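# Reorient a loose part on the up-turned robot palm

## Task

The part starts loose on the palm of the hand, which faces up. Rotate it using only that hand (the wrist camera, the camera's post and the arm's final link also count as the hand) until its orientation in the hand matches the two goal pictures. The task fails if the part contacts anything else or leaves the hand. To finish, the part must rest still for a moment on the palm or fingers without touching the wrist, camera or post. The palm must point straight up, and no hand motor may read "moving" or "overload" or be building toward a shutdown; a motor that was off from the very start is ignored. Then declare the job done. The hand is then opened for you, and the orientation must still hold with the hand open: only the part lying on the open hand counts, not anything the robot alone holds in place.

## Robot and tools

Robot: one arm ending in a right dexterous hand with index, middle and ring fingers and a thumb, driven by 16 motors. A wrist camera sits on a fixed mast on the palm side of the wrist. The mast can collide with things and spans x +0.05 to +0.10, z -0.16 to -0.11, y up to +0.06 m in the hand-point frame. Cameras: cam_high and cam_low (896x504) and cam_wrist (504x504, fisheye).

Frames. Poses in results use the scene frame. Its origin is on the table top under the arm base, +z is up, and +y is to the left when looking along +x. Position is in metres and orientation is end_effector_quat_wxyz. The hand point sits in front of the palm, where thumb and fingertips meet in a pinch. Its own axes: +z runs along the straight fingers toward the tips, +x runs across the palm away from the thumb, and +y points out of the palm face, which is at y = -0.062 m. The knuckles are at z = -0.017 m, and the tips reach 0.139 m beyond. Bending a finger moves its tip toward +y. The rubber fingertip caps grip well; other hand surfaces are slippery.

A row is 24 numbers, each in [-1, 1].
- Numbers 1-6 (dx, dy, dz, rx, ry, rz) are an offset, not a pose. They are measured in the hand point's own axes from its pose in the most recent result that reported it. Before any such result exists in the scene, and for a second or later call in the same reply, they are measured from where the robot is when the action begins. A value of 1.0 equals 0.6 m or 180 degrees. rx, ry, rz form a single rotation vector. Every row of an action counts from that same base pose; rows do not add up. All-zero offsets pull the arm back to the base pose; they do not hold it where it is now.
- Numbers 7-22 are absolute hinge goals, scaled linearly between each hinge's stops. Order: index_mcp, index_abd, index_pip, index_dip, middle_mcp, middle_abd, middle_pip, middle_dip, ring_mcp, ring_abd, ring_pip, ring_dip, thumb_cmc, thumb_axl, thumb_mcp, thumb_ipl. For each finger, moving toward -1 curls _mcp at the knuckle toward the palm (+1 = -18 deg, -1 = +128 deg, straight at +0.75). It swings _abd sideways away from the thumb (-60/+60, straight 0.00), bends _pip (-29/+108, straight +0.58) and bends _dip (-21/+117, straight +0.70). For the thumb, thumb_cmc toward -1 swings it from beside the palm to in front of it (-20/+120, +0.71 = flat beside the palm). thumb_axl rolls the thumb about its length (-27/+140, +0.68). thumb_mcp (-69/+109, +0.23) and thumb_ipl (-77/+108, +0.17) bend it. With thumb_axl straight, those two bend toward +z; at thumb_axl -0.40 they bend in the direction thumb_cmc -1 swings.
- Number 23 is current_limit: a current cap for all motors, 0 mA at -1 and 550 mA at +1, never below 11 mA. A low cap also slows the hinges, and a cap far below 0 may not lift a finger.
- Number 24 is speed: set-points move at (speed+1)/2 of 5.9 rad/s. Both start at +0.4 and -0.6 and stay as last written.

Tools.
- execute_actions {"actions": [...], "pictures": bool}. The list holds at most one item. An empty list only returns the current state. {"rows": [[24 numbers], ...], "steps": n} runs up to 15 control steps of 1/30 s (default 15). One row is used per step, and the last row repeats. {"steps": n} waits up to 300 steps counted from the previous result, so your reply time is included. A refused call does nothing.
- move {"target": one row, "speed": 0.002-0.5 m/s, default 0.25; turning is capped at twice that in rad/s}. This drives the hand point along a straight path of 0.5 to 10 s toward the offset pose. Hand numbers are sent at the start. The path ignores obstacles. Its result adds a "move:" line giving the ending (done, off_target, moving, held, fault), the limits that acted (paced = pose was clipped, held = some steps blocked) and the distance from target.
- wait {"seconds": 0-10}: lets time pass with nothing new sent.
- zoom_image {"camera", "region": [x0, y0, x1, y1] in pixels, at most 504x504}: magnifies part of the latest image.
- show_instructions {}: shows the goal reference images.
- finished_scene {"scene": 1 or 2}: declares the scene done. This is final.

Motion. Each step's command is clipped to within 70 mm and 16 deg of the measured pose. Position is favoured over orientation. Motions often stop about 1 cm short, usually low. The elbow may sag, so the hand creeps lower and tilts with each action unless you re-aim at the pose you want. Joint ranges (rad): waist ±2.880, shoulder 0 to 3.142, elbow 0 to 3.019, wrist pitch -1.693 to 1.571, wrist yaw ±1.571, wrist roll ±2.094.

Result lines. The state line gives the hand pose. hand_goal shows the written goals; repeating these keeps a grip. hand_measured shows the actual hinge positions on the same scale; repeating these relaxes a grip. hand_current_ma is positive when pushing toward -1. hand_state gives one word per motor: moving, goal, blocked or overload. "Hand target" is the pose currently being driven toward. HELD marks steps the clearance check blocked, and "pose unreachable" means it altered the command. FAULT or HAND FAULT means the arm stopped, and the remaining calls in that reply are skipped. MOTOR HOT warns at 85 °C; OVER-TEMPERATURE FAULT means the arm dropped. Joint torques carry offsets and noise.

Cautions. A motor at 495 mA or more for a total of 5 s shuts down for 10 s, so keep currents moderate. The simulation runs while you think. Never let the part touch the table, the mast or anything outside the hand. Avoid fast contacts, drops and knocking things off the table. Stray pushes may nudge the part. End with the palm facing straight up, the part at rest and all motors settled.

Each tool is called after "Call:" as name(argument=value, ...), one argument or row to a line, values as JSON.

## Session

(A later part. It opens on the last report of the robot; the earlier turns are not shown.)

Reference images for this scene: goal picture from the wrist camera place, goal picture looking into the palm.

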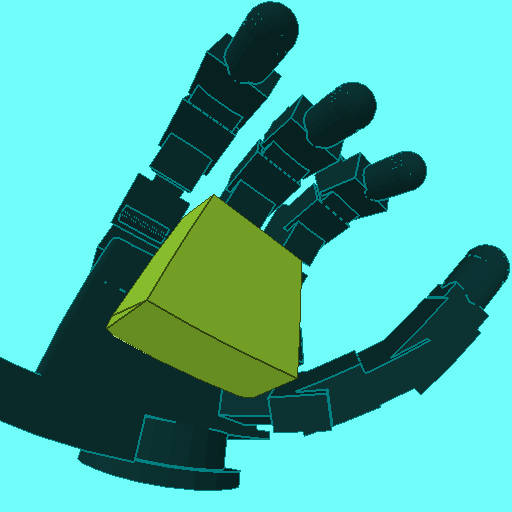

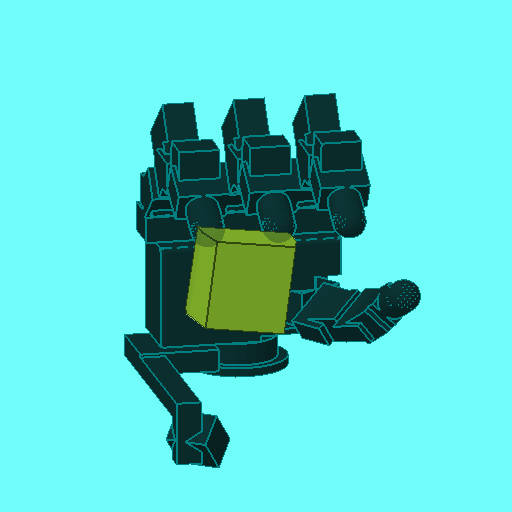

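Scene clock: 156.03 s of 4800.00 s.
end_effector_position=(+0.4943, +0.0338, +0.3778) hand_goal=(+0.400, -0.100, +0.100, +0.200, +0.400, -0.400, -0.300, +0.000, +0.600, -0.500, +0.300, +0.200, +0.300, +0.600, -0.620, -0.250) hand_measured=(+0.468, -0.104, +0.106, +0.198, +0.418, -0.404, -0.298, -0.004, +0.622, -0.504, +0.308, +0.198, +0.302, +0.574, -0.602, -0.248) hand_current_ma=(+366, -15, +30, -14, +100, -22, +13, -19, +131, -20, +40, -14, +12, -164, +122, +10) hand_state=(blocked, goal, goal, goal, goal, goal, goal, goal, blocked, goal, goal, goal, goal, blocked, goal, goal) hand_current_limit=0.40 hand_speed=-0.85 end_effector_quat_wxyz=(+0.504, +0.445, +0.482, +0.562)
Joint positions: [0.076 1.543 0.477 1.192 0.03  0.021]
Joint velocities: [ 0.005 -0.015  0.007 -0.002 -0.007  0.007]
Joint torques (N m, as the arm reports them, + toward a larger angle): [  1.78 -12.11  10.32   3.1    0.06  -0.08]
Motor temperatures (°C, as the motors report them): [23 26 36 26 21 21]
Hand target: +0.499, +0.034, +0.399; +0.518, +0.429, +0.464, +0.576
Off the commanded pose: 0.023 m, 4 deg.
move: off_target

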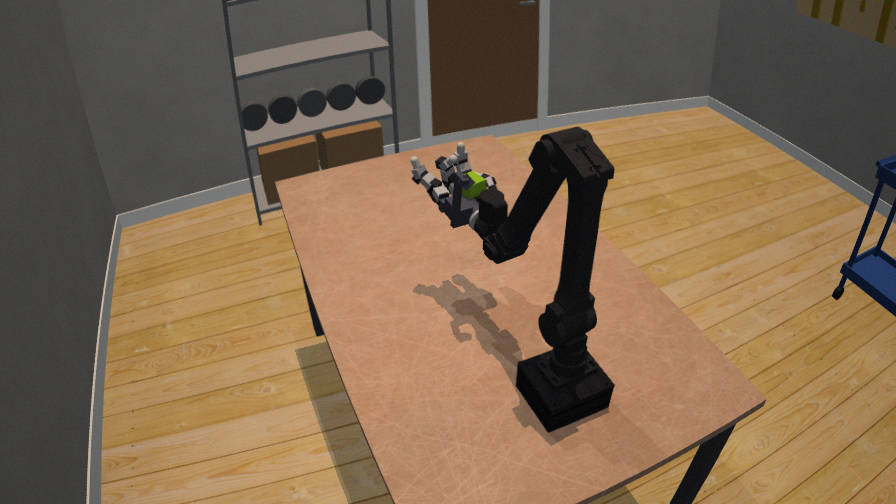

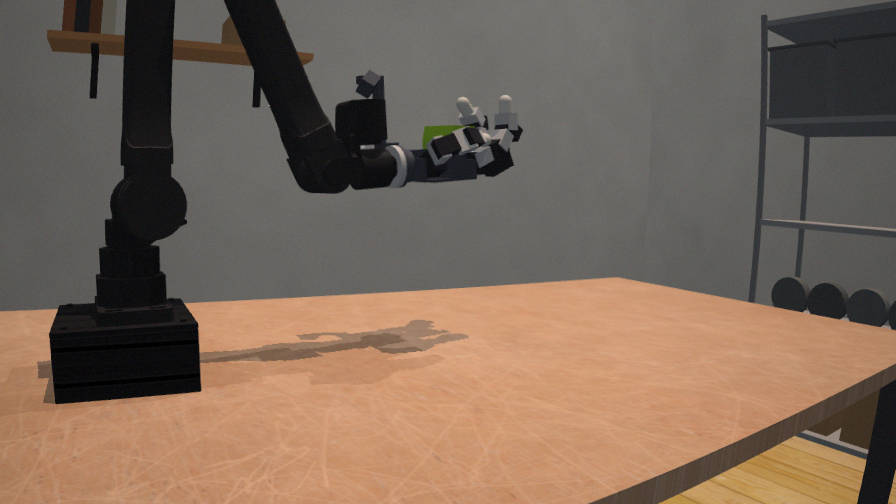

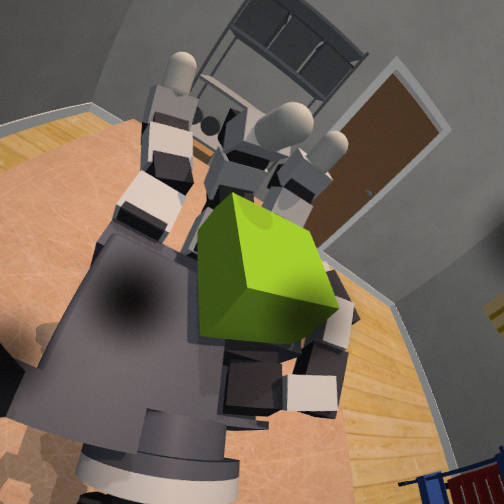

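Call:
move(
  target=[0,0.035,0.015,-0.02,0,0, 0.75,0,0.1,0.2, 0.9,0,-0.85,-0.65, 0.6,-0.3,0.3,0.2, 0.3,0.6,-0.6,-0.25, 0.4,-0.7],
  speed=0.08,
)

Call:
move(
  target=[0,0.035,0.015,-0.02,0,0, 0.75,0,0.1,0.2, 0.3,0,-0.85,-0.6, 0.6,-0.3,0.3,0.2, 0.3,0.6,-0.6,-0.25, 0.4,-0.85],
  speed=0.08,
)

Scene clock: 166.63 s of 4800.00 s.
end_effector_position=(+0.4943, +0.0338, +0.3778) hand_goal=(+0.750, +0.000, +0.100, +0.200, +0.900, +0.000, -0.850, -0.650, +0.600, -0.300, +0.300, +0.200, +0.300, +0.600, -0.600, -0.250) hand_measured=(+0.760, -0.004, +0.106, +0.198, +0.906, -0.004, -0.848, -0.648, +0.622, -0.304, +0.308, +0.198, +0.302, +0.602, -0.600, -0.250) hand_current_ma=(+56, -14, +29, -13, +32, -15, +12, +11, +131, -17, +40, -14, +7, +16, +6, -4) hand_state=(goal, goal, goal, goal, goal, goal, goal, goal, blocked, goal, goal, goal, goal, goal, goal, goal) hand_current_limit=0.40 hand_speed=-0.70 end_effector_quat_wxyz=(+0.504, +0.445, +0.482, +0.562)
Joint positions: [0.076 1.543 0.477 1.192 0.03  0.021]
Joint velocities: [-0.005 -0.015  0.007  0.007 -0.022 -0.066]
Joint torques (N m, as the arm reports them, + toward a larger angle): [  1.81 -12.1   10.42   3.12   0.06  -0.1 ]
Motor temperatures (°C, as the motors report them): [23 26 37 26 21 21]
Hand target: +0.499, +0.034, +0.399; +0.518, +0.429, +0.464, +0.576
Off the commanded pose: 0.023 m, 4 deg.
move: off_target

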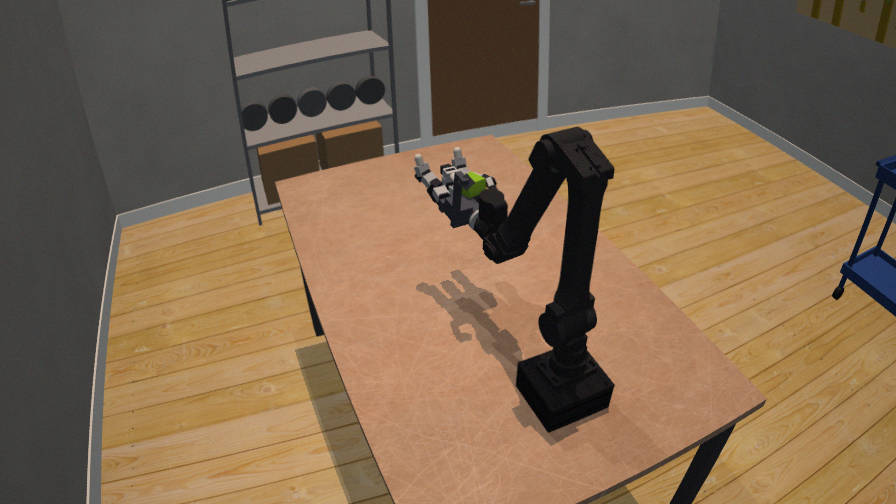

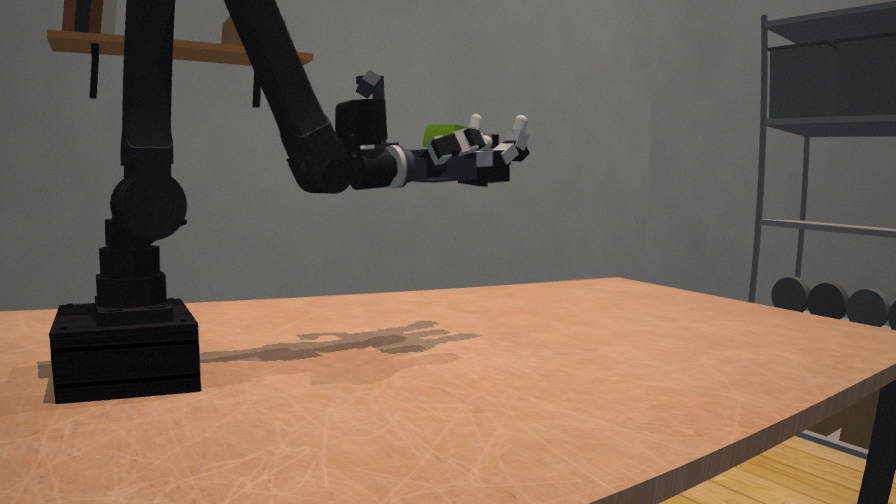

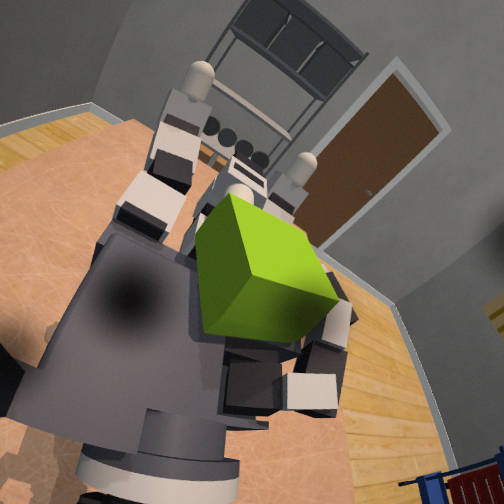

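Scene clock: 168.30 s of 4800.00 s.
end_effector_position=(+0.4943, +0.0338, +0.3778) hand_goal=(+0.750, +0.000, +0.100, +0.200, +0.300, +0.000, -0.850, -0.600, +0.600, -0.300, +0.300, +0.200, +0.300, +0.600, -0.600, -0.250) hand_measured=(+0.760, -0.004, +0.106, +0.198, +0.556, +0.032, -0.824, -0.602, +0.622, -0.304, +0.308, +0.198, +0.322, +0.604, -0.590, -0.250) hand_current_ma=(+56, -14, +29, -13, +379, +140, +135, -8, +131, -17, +40, -14, +123, +28, +72, -4) hand_state=(goal, goal, goal, goal, blocked, blocked, blocked, goal, blocked, goal, goal, goal, blocked, goal, goal, goal) hand_current_limit=0.40 hand_speed=-0.85 end_effector_quat_wxyz=(+0.504, +0.445, +0.482, +0.562)
Joint positions: [0.076 1.543 0.477 1.192 0.03  0.021]
Joint velocities: [-0.034  0.015 -0.007 -0.017 -0.081  0.037]
Joint torques (N m, as the arm reports them, + toward a larger angle): [  1.92 -12.1   10.2    3.12   0.06  -0.13]
Motor temperatures (°C, as the motors report them): [23 26 37 26 21 21]
Hand target: +0.499, +0.034, +0.399; +0.518, +0.429, +0.464, +0.576
Off the commanded pose: 0.023 m, 4 deg.
move: off_target

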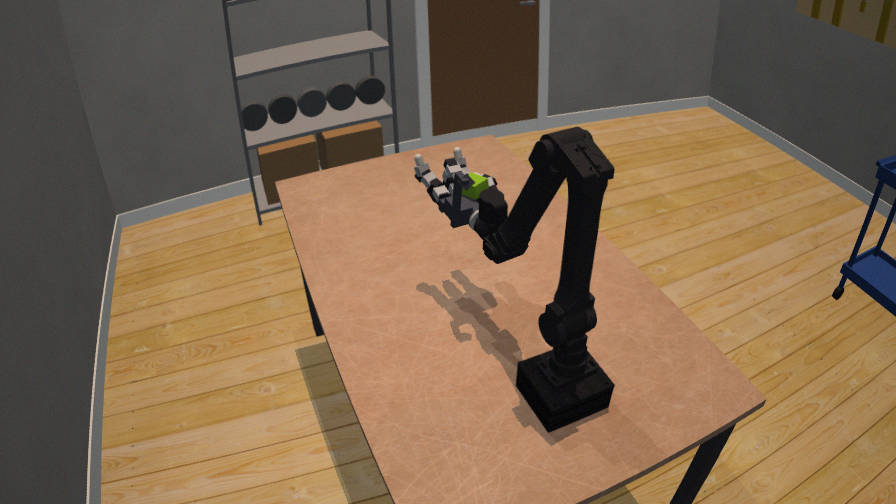

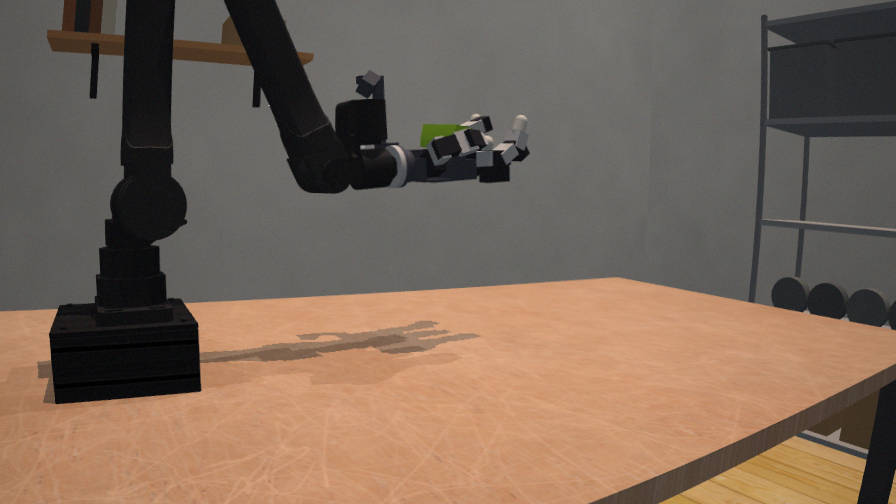

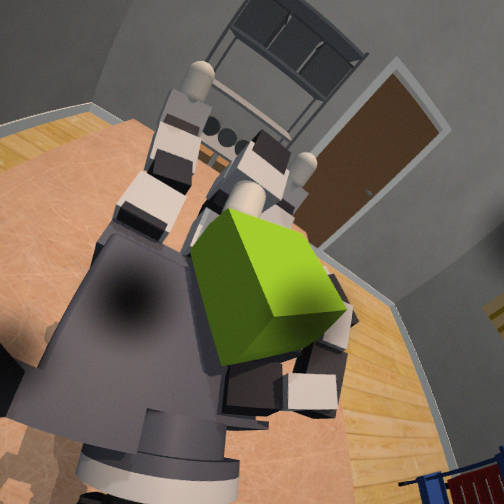

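Call:
move(
  target=[0,0.035,0.015,-0.02,0,0, 0.85,0,0.1,0.2, 0.9,0,-0.6,-0.3, 0.9,0,-0.85,-0.65, 0.25,0.6,-0.9,0.05, 0.4,-0.8],
  speed=0.08,
)

Scene clock: 176.80 s of 4800.00 s.
end_effector_position=(+0.4943, +0.0338, +0.3778) hand_goal=(+0.850, +0.000, +0.100, +0.200, +0.900, +0.000, -0.600, -0.300, +0.900, +0.000, -0.850, -0.650, +0.250, +0.600, -0.900, +0.050) hand_measured=(+0.860, -0.004, +0.106, +0.198, +0.906, +0.004, -0.602, -0.304, +0.908, -0.002, -0.848, -0.648, +0.286, +0.614, -0.628, +0.046) hand_current_ma=(+55, -14, +29, -13, +36, +16, -12, -20, +46, -13, +12, +12, +203, +92, +385, -24) hand_state=(goal, goal, goal, goal, goal, goal, goal, goal, goal, goal, goal, goal, blocked, goal, blocked, goal) hand_current_limit=0.40 hand_speed=-0.80 end_effector_quat_wxyz=(+0.504, +0.445, +0.482, +0.562)
Joint positions: [0.076 1.543 0.477 1.192 0.03  0.021]
Joint velocities: [-0.024 -0.005  0.002  0.002 -0.037 -0.051]
Joint torques (N m, as the arm reports them, + toward a larger angle): [  1.75 -12.03  10.29   3.07   0.07  -0.12]
Motor temperatures (°C, as the motors report them): [23 26 37 26 21 21]
Hand target: +0.499, +0.034, +0.399; +0.518, +0.429, +0.464, +0.576
Off the commanded pose: 0.023 m, 4 deg.
move: off_target

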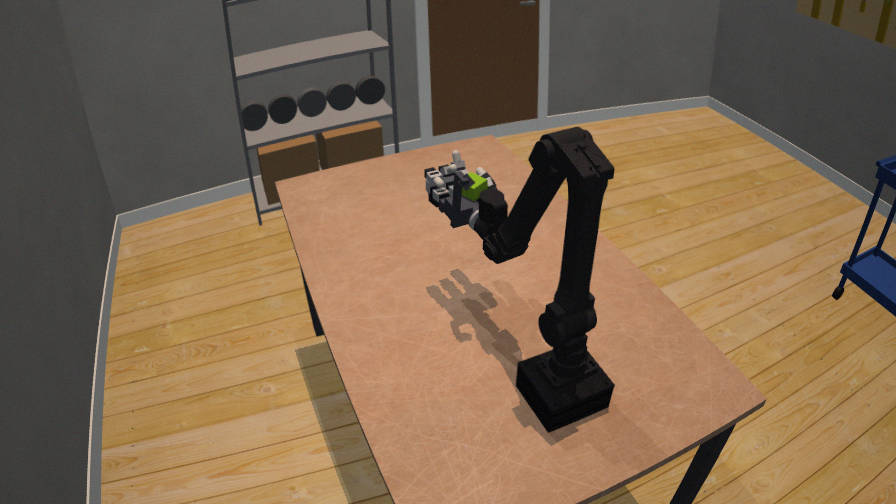

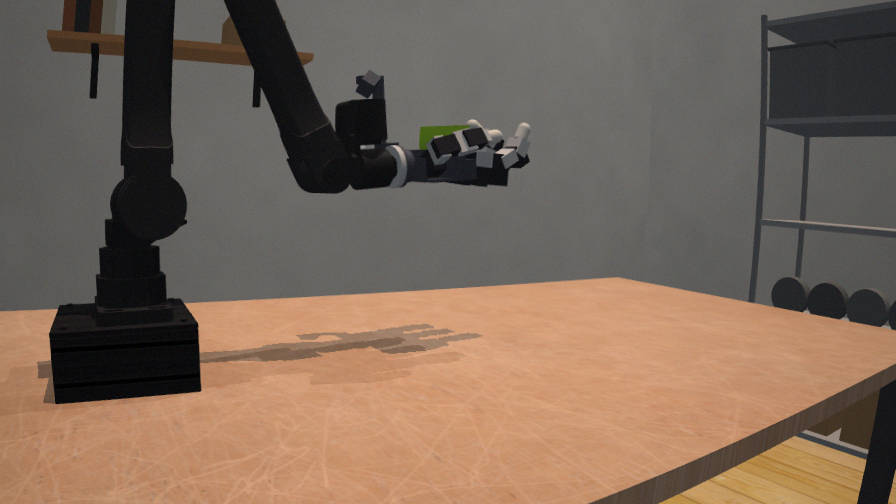

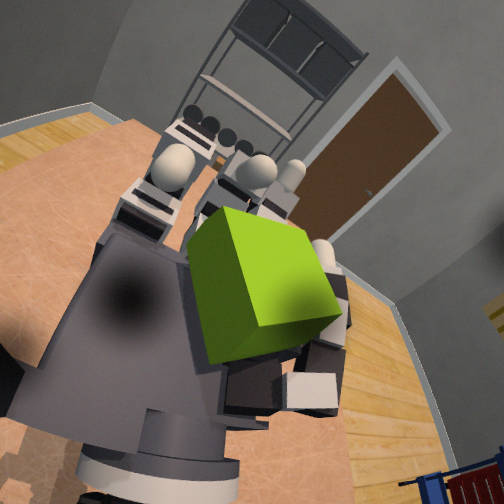

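Call:
move(
  target=[0,0.035,0.015,-0.02,0,0, 0.85,0,0.1,0.2, 0.9,0,-0.6,-0.3, 0.9,0,-0.85,-0.65, -0.15,0.6,-0.6,0.05, 0.4,-0.85],
  speed=0.08,
)

Scene clock: 181.83 s of 4800.00 s.
end_effector_position=(+0.4943, +0.0338, +0.3778) hand_goal=(+0.850, +0.000, +0.100, +0.200, +0.900, +0.000, -0.600, -0.300, +0.900, +0.000, -0.850, -0.650, -0.150, +0.600, -0.600, +0.050) hand_measured=(+0.860, -0.004, +0.106, +0.198, +0.906, +0.004, -0.602, -0.304, +0.908, -0.002, -0.848, -0.648, -0.138, +0.610, -0.606, +0.046) hand_current_ma=(+55, -14, +29, -13, +36, +16, -12, -20, +46, -13, +12, +12, +65, +61, -39, -24) hand_state=(goal, goal, goal, goal, goal, goal, goal, goal, goal, goal, goal, goal, goal, goal, goal, goal) hand_current_limit=0.40 hand_speed=-0.85 end_effector_quat_wxyz=(+0.504, +0.445, +0.482, +0.562)
Joint positions: [0.076 1.543 0.477 1.192 0.03  0.021]
Joint velocities: [-0.005 -0.005  0.002  0.012  0.007  0.051]
Joint torques (N m, as the arm reports them, + toward a larger angle): [  1.75 -12.05  10.29   3.11   0.06  -0.11]
Motor temperatures (°C, as the motors report them): [23 26 37 26 21 21]
Hand target: +0.499, +0.034, +0.399; +0.518, +0.429, +0.464, +0.576
Off the commanded pose: 0.023 m, 4 deg.
move: off_target

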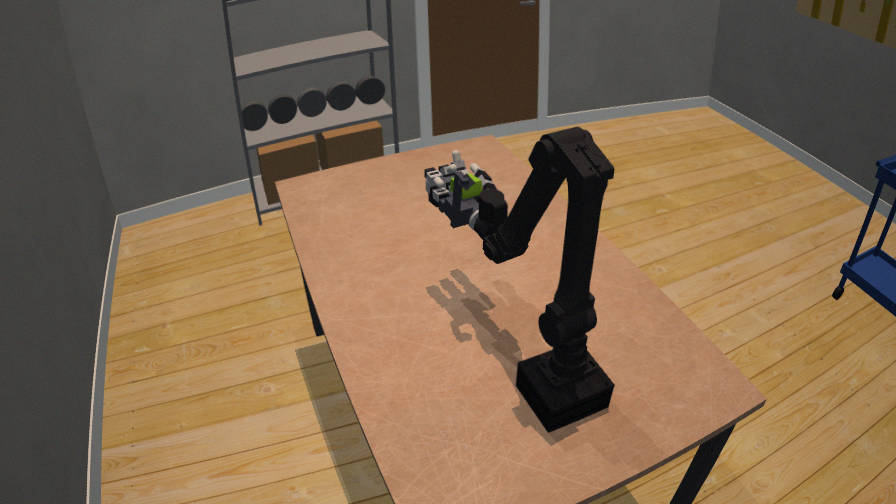

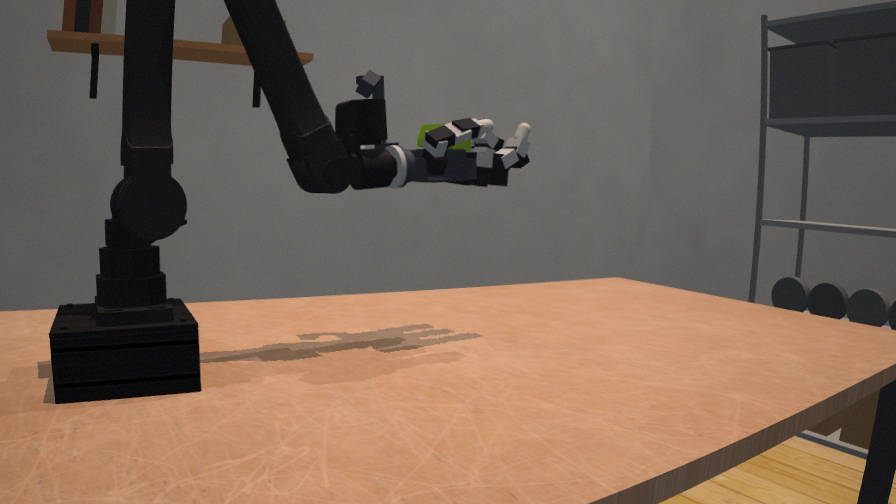

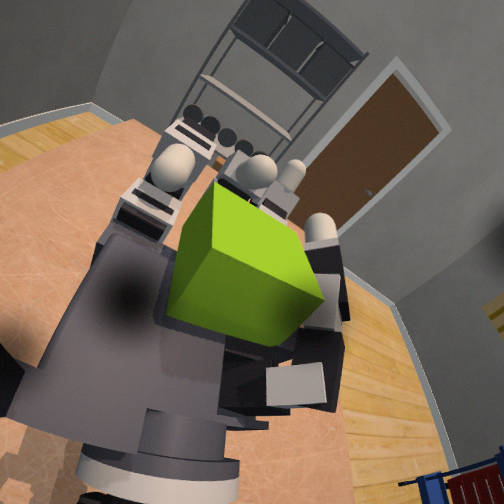

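Call:
move(
  target=[0,0.035,0.015,-0.02,0,0, 0.85,0,0.1,0.2, 0.9,0,-0.3,0, 0.9,-0.3,-0.85,-0.65, -0.5,0.65,-0.78,0.1, 0.4,-0.85],
  speed=0.08,
)

Call:
move(
  target=[0,0.035,0.015,-0.02,0,0, 0.85,0,0.1,0.2, 0.9,0,-0.3,0, 0.2,-0.3,-0.85,-0.5, -0.5,0.65,-0.78,0.1, 0.4,-0.85],
  speed=0.08,
)

Scene clock: 187.53 s of 4800.00 s.
end_effector_position=(+0.4943, +0.0338, +0.3778) hand_goal=(+0.850, +0.000, +0.100, +0.200, +0.900, +0.000, -0.300, +0.000, +0.900, -0.300, -0.850, -0.650, -0.500, +0.650, -0.780, +0.100) hand_measured=(+0.860, -0.004, +0.106, +0.198, +0.908, +0.004, -0.302, -0.004, +0.910, -0.292, -0.846, -0.650, -0.476, +0.662, -0.782, +0.096) hand_current_ma=(+55, -14, +29, -13, +43, +16, -6, -16, +56, +36, +19, +0, +134, +79, -14, -34) hand_state=(goal, goal, goal, goal, goal, goal, goal, goal, goal, goal, goal, goal, blocked, goal, goal, goal) hand_current_limit=0.40 hand_speed=-0.85 end_effector_quat_wxyz=(+0.504, +0.445, +0.482, +0.562)
Joint positions: [0.076 1.543 0.477 1.192 0.03  0.021]
Joint velocities: [-0.005  0.005 -0.007 -0.002 -0.051 -0.066]
Joint torques (N m, as the arm reports them, + toward a larger angle): [  1.83 -12.11  10.3    3.11   0.07  -0.09]
Motor temperatures (°C, as the motors report them): [23 26 37 26 21 21]
Hand target: +0.499, +0.034, +0.399; +0.518, +0.429, +0.464, +0.576
Off the commanded pose: 0.023 m, 4 deg.
move: off_target

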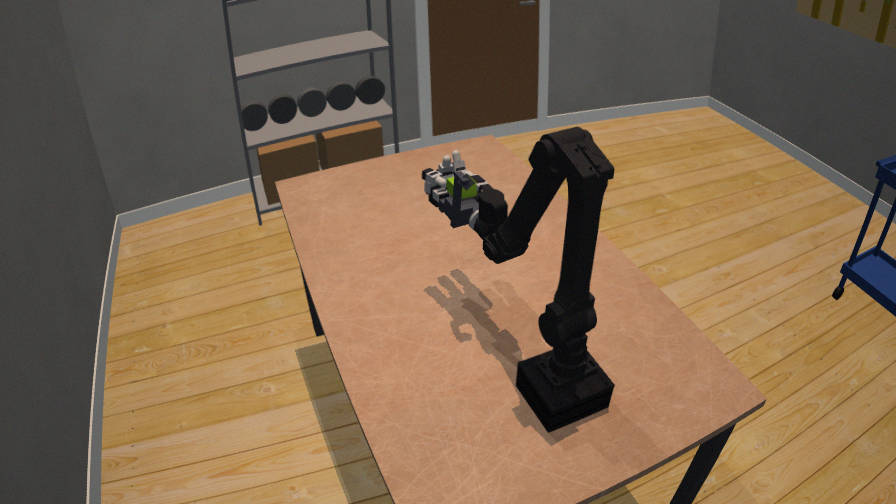

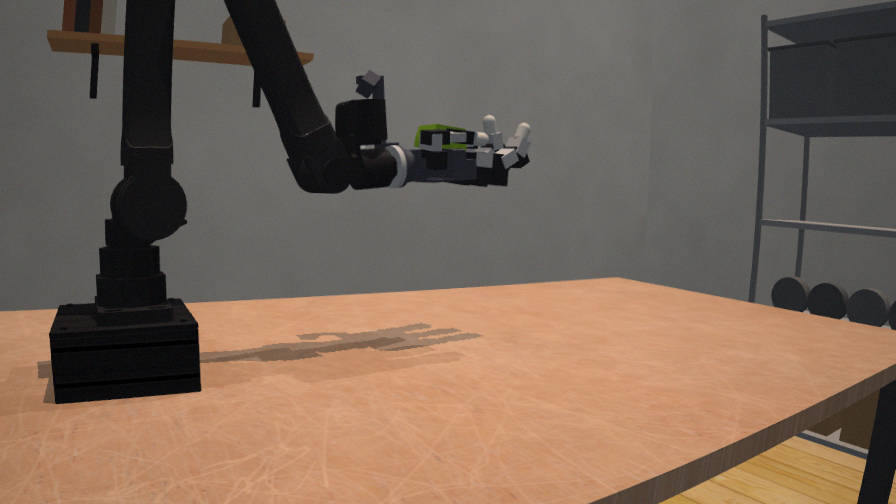

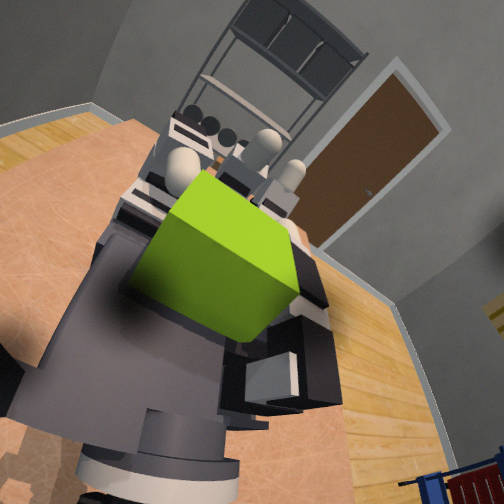

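Scene clock: 189.83 s of 4800.00 s.
end_effector_position=(+0.4943, +0.0338, +0.3778) hand_goal=(+0.850, +0.000, +0.100, +0.200, +0.900, +0.000, -0.300, +0.000, +0.200, -0.300, -0.850, -0.500, -0.500, +0.650, -0.780, +0.100) hand_measured=(+0.860, -0.004, +0.106, +0.198, +0.908, +0.004, -0.302, -0.004, +0.278, -0.286, -0.822, -0.500, -0.488, +0.654, -0.784, +0.096) hand_current_ma=(+55, -14, +29, -13, +43, +16, -6, -16, +382, +75, +147, +0, +64, +28, -24, -32) hand_state=(goal, goal, goal, goal, goal, goal, goal, goal, blocked, goal, blocked, goal, goal, goal, goal, goal) hand_current_limit=0.40 hand_speed=-0.85 end_effector_quat_wxyz=(+0.504, +0.445, +0.482, +0.562)
Joint positions: [0.076 1.543 0.477 1.192 0.03  0.021]
Joint velocities: [ 0.005 -0.005 -0.012 -0.002 -0.066 -0.022]
Joint torques (N m, as the arm reports them, + toward a larger angle): [  1.89 -12.3   10.25   3.04   0.07  -0.09]
Motor temperatures (°C, as the motors report them): [23 26 37 26 21 21]
Hand target: +0.499, +0.034, +0.399; +0.518, +0.429, +0.464, +0.576
Off the commanded pose: 0.023 m, 4 deg.
move: off_target

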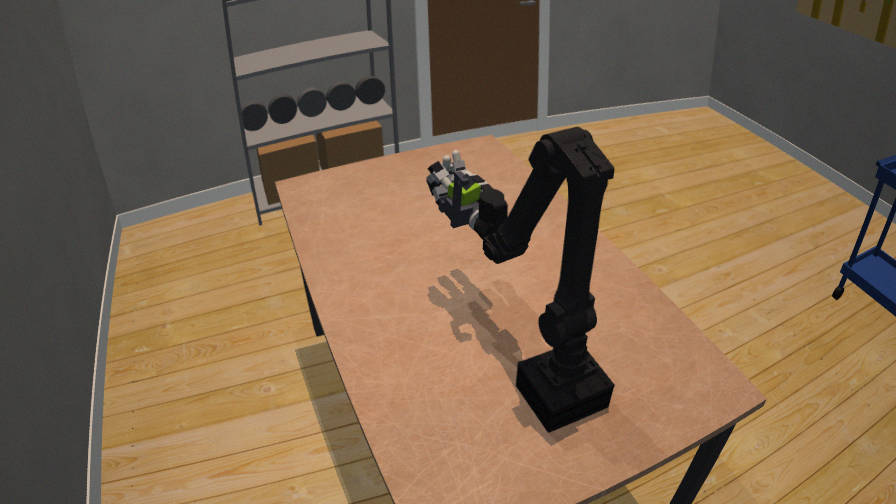

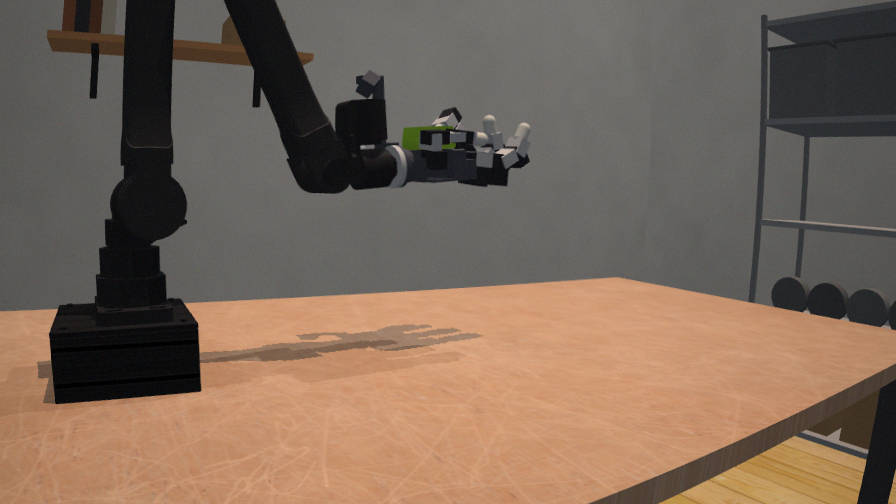

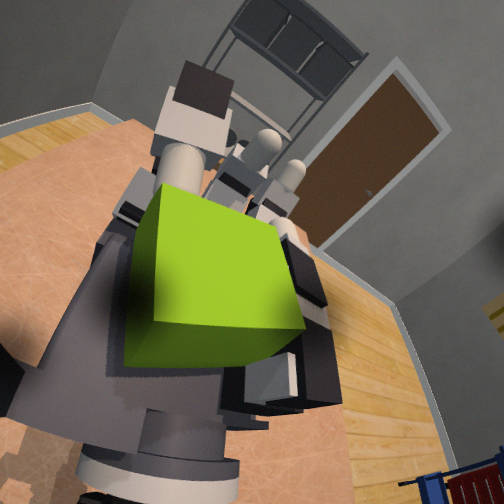

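Call:
move(
  target=[0,-0.17,-0.03,0.15,0,0, 0.85,0,-0.3,0.2, 0.9,0,-0.3,0, 0.25,-0.3,-0.85,-0.5, 0.3,0.6,-0.6,-0.1, 0.4,-0.8],
  speed=0.1,
)

Scene clock: 198.03 s of 4800.00 s.
end_effector_position=(+0.4958, +0.0349, +0.2744) hand_goal=(+0.850, +0.000, -0.300, +0.200, +0.900, +0.000, -0.300, +0.000, +0.250, -0.300, -0.850, -0.500, +0.300, +0.600, -0.600, -0.100) hand_measured=(+0.860, -0.004, -0.294, +0.198, +0.908, +0.004, -0.300, -0.002, +0.266, -0.296, -0.842, -0.498, +0.300, +0.604, -0.602, -0.100) hand_current_ma=(+55, -14, +35, -13, +44, +16, -1, -13, +104, +16, +42, +6, +4, +30, -19, +4) hand_state=(goal, goal, goal, goal, goal, goal, goal, goal, goal, goal, goal, goal, goal, goal, goal, goal) hand_current_limit=0.40 hand_speed=-0.80 end_effector_quat_wxyz=(+0.390, +0.546, +0.601, +0.434)
Joint positions: [0.076 1.431 0.415 0.678 0.018 0.022]
Joint velocities: [-0.015 -0.015 -0.012  0.007  0.007  0.022]
Joint torques (N m, as the arm reports them, + toward a larger angle): [  2.39 -12.17   6.95   1.79  -0.04  -0.01]
Motor temperatures (°C, as the motors report them): [23 26 36 26 21 21]
Hand target: +0.491, +0.037, +0.275; +0.383, +0.549, +0.601, +0.436
Off the commanded pose: 0.005 m, 1 deg.
move: done

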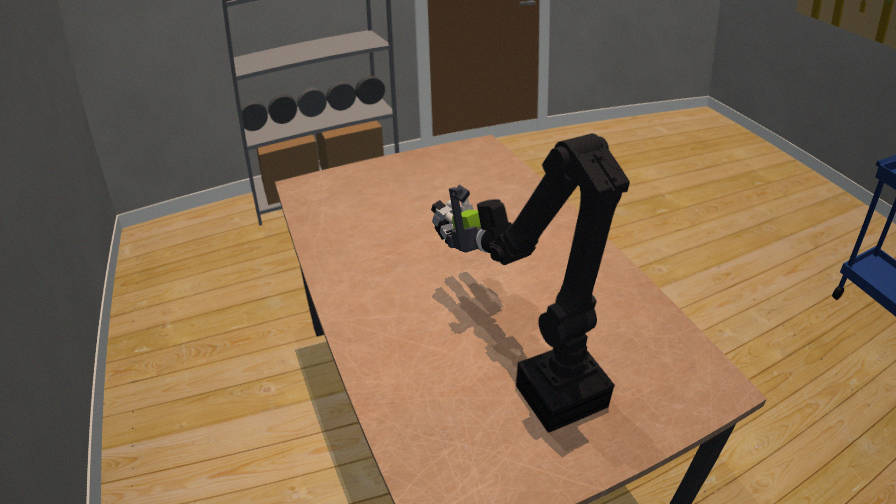

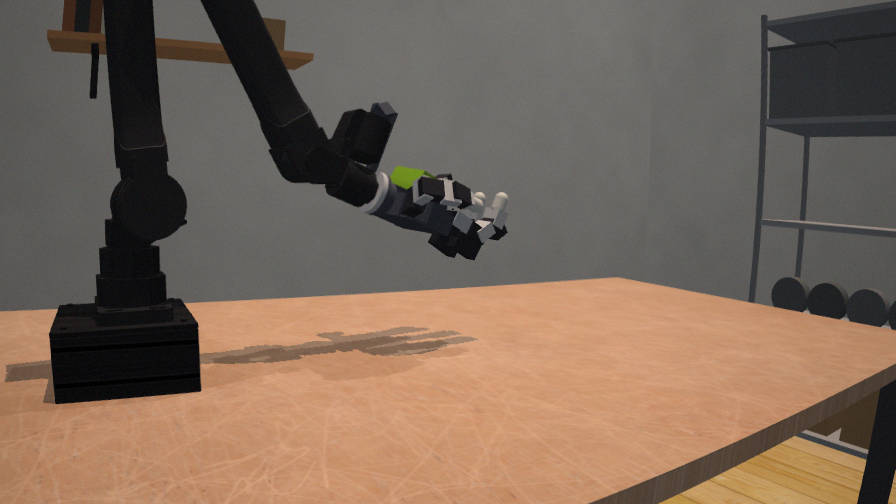

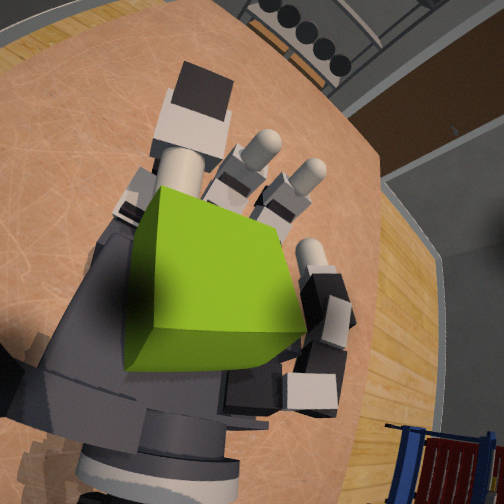

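Call:
move(
  target=[0,-0.05,0,0.06,0,0, 0.85,0,-0.6,0.4, 0.9,0,-0.6,0.4, 0.15,-0.2,-0.85,-0.45, 0.3,0.6,-0.6,-0.1, 0.4,-0.9],
  speed=0.06,
)

Scene clock: 205.13 s of 4800.00 s.
end_effector_position=(+0.4859, +0.0339, +0.2374) hand_goal=(+0.850, +0.000, -0.600, +0.400, +0.900, +0.000, -0.600, +0.400, +0.150, -0.200, -0.850, -0.450, +0.300, +0.600, -0.600, -0.100) hand_measured=(+0.864, -0.002, -0.590, +0.398, +0.912, +0.004, -0.590, +0.398, +0.164, -0.202, -0.848, -0.454, +0.300, +0.604, -0.602, -0.100) hand_current_ma=(+79, -5, +51, -13, +75, +16, +50, -12, +90, -14, +5, -17, +5, +30, -17, +4) hand_state=(goal, goal, goal, goal, goal, goal, goal, goal, goal, goal, goal, goal, goal, goal, goal, goal) hand_current_limit=0.40 hand_speed=-0.90 end_effector_quat_wxyz=(+0.334, +0.582, +0.642, +0.371)
Joint positions: [0.076 1.36  0.415 0.407 0.014 0.023]
Joint velocities: [-0.024 -0.015  0.007 -0.007 -0.066 -0.051]
Joint torques (N m, as the arm reports them, + toward a larger angle): [  1.99 -11.9    8.54   1.59  -0.04  -0.06]
Motor temperatures (°C, as the motors report them): [23 26 36 26 21 21]
Hand target: +0.486, +0.035, +0.246; +0.336, +0.580, +0.639, +0.376
Off the commanded pose: 0.009 m, 1 deg.
move: done

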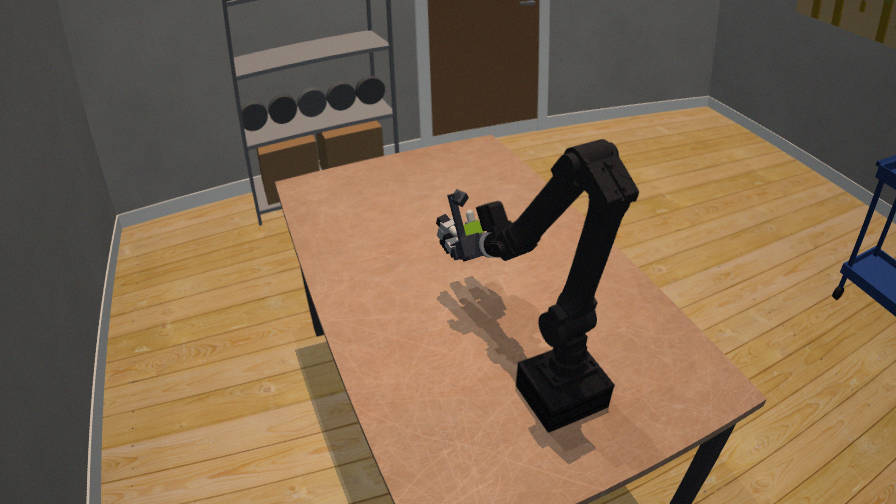

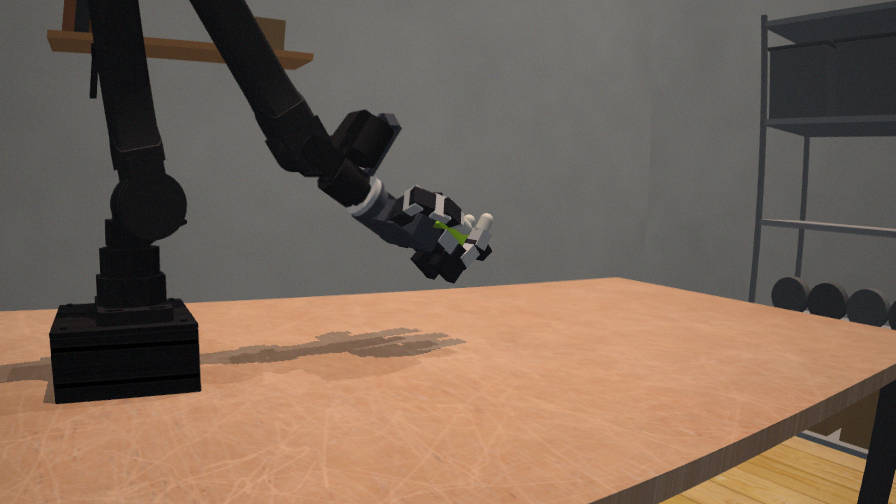

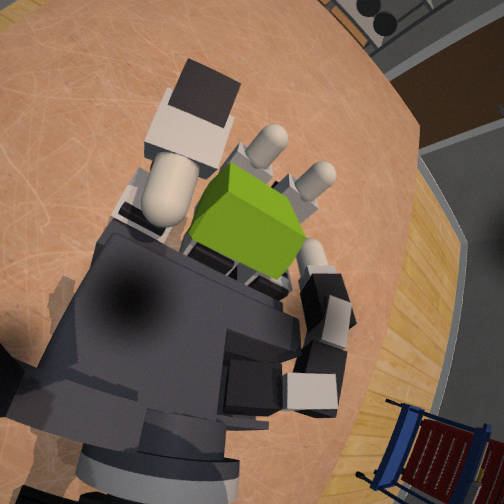

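Call:
zoom_image(
  camera="cam_wrist",
  region=[140, 120, 350, 330],
)

Region (140, 120, 350, 330) of cam_wrist's 504x504 image, scaled by 2.400, with more detail than that image has.

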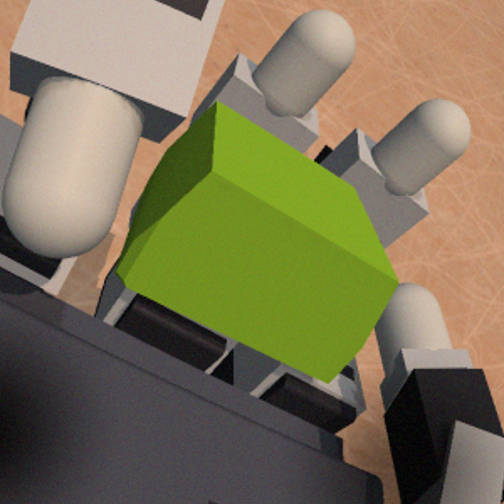

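Call:
move(
  target=[0,0.25,-0.05,-0.21,0,0, 0.9,0,-0.95,0.0, 0.9,0,-0.95,0.0, 0.6,0,0.2,0.3, 0.3,0.6,-0.6,-0.1, 0.4,-0.85],
  speed=0.1,
)

Scene clock: 218.03 s of 4800.00 s.
end_effector_position=(+0.5215, +0.0387, +0.3598) hand_goal=(+0.900, +0.000, -0.950, +0.000, +0.900, +0.000, -0.950, +0.000, +0.600, +0.000, +0.200, +0.300, +0.300, +0.600, -0.600, -0.100) hand_measured=(+0.912, -0.002, -0.922, +0.016, +0.912, +0.004, -0.830, +0.060, +0.608, -0.002, +0.200, +0.298, +0.300, +0.604, -0.602, -0.100) hand_current_ma=(+60, -5, +144, +80, +69, +14, +385, +308, +51, -13, +0, -13, +5, +30, -17, +4) hand_state=(goal, goal, blocked, goal, goal, goal, blocked, blocked, goal, goal, goal, goal, goal, goal, goal, goal) hand_current_limit=0.40 hand_speed=-0.85 end_effector_quat_wxyz=(+0.487, +0.460, +0.506, +0.543)
Joint positions: [0.076 1.585 0.53  1.106 0.022 0.016]
Joint velocities: [ 0.015 -0.005  0.002  0.007  0.007 -0.007]
Joint torques (N m, as the arm reports them, + toward a larger angle): [  1.48 -11.53  11.61   3.56   0.21  -0.25]
Motor temperatures (°C, as the motors report them): [23 26 36 26 21 21]
Hand target: +0.533, +0.036, +0.381; +0.509, +0.444, +0.487, +0.554
Off the commanded pose: 0.026 m, 4 deg.
move: off_target

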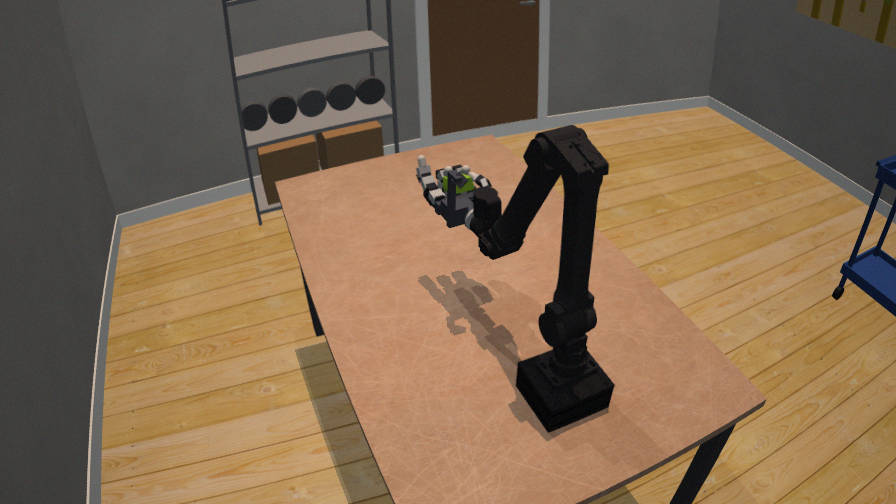

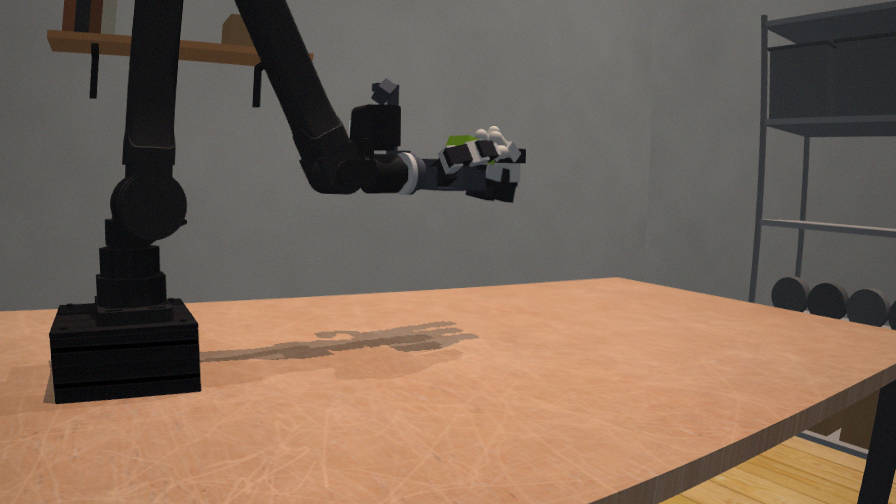

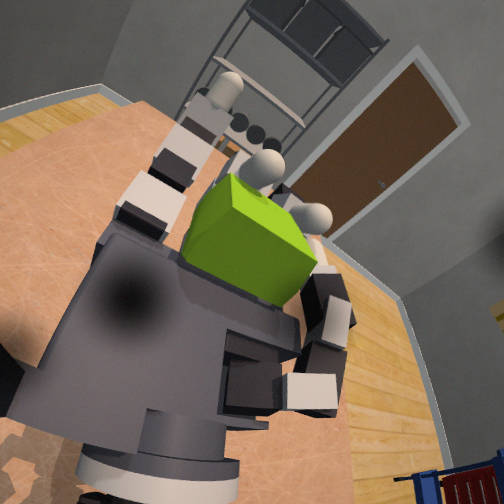

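Call:
move(
  target=[0,0.035,0.018,-0.02,0,0, 0.6,0,-0.95,0.5, 0.6,0,-0.95,0.5, 0.6,0,0.2,0.3, 0.3,0.6,-0.5,0.0, 0.4,-0.85],
  speed=0.1,
)

Scene clock: 223.23 s of 4800.00 s.
end_effector_position=(+0.5215, +0.0387, +0.3598) hand_goal=(+0.600, +0.000, -0.950, +0.500, +0.600, +0.000, -0.950, +0.500, +0.600, +0.000, +0.200, +0.300, +0.300, +0.600, -0.500, +0.000) hand_measured=(+0.624, -0.002, -0.948, +0.496, +0.616, +0.004, -0.948, +0.496, +0.608, -0.002, +0.200, +0.298, +0.304, +0.604, -0.506, -0.004) hand_current_ma=(+128, -5, +7, -18, +98, +14, +7, -18, +51, -13, +0, -13, +20, +30, -43, -24) hand_state=(blocked, goal, goal, goal, goal, goal, goal, goal, goal, goal, goal, goal, goal, goal, goal, goal) hand_current_limit=0.40 hand_speed=-0.85 end_effector_quat_wxyz=(+0.487, +0.460, +0.506, +0.543)
Joint positions: [0.076 1.585 0.53  1.106 0.022 0.016]
Joint velocities: [ 0.005  0.005 -0.017  0.007 -0.081 -0.022]
Joint torques (N m, as the arm reports them, + toward a larger angle): [  1.88 -12.44  10.92   3.2    0.07  -0.12]
Motor temperatures (°C, as the motors report them): [23 26 37 26 21 21]
Hand target: +0.530, +0.039, +0.381; +0.502, +0.445, +0.489, +0.558
Off the commanded pose: 0.024 m, 4 deg.
move: off_target

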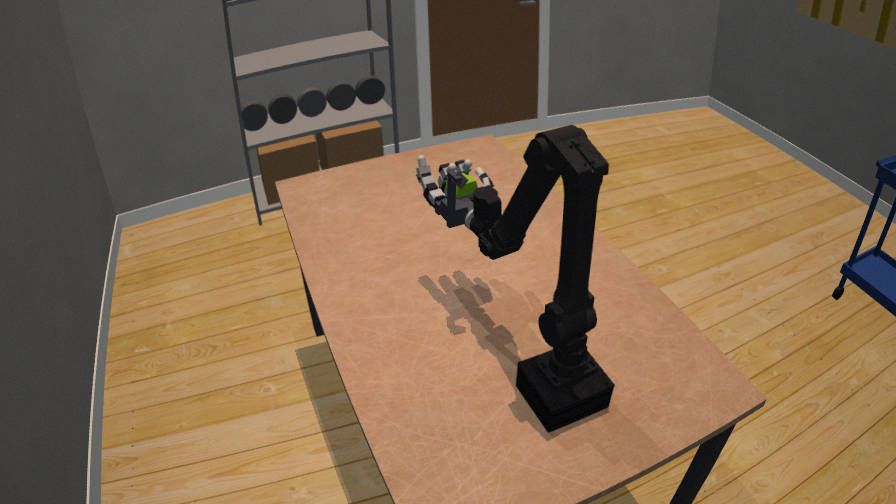

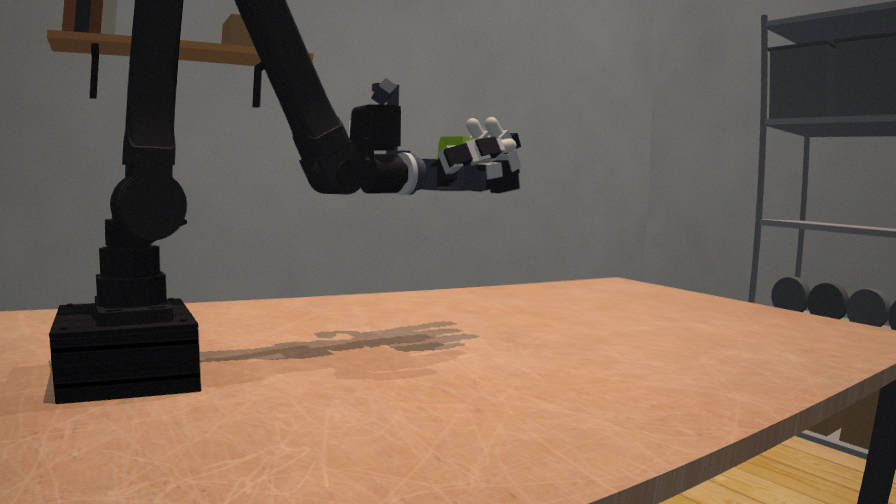

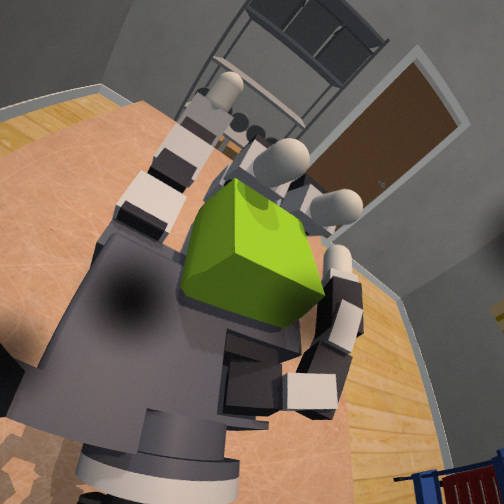

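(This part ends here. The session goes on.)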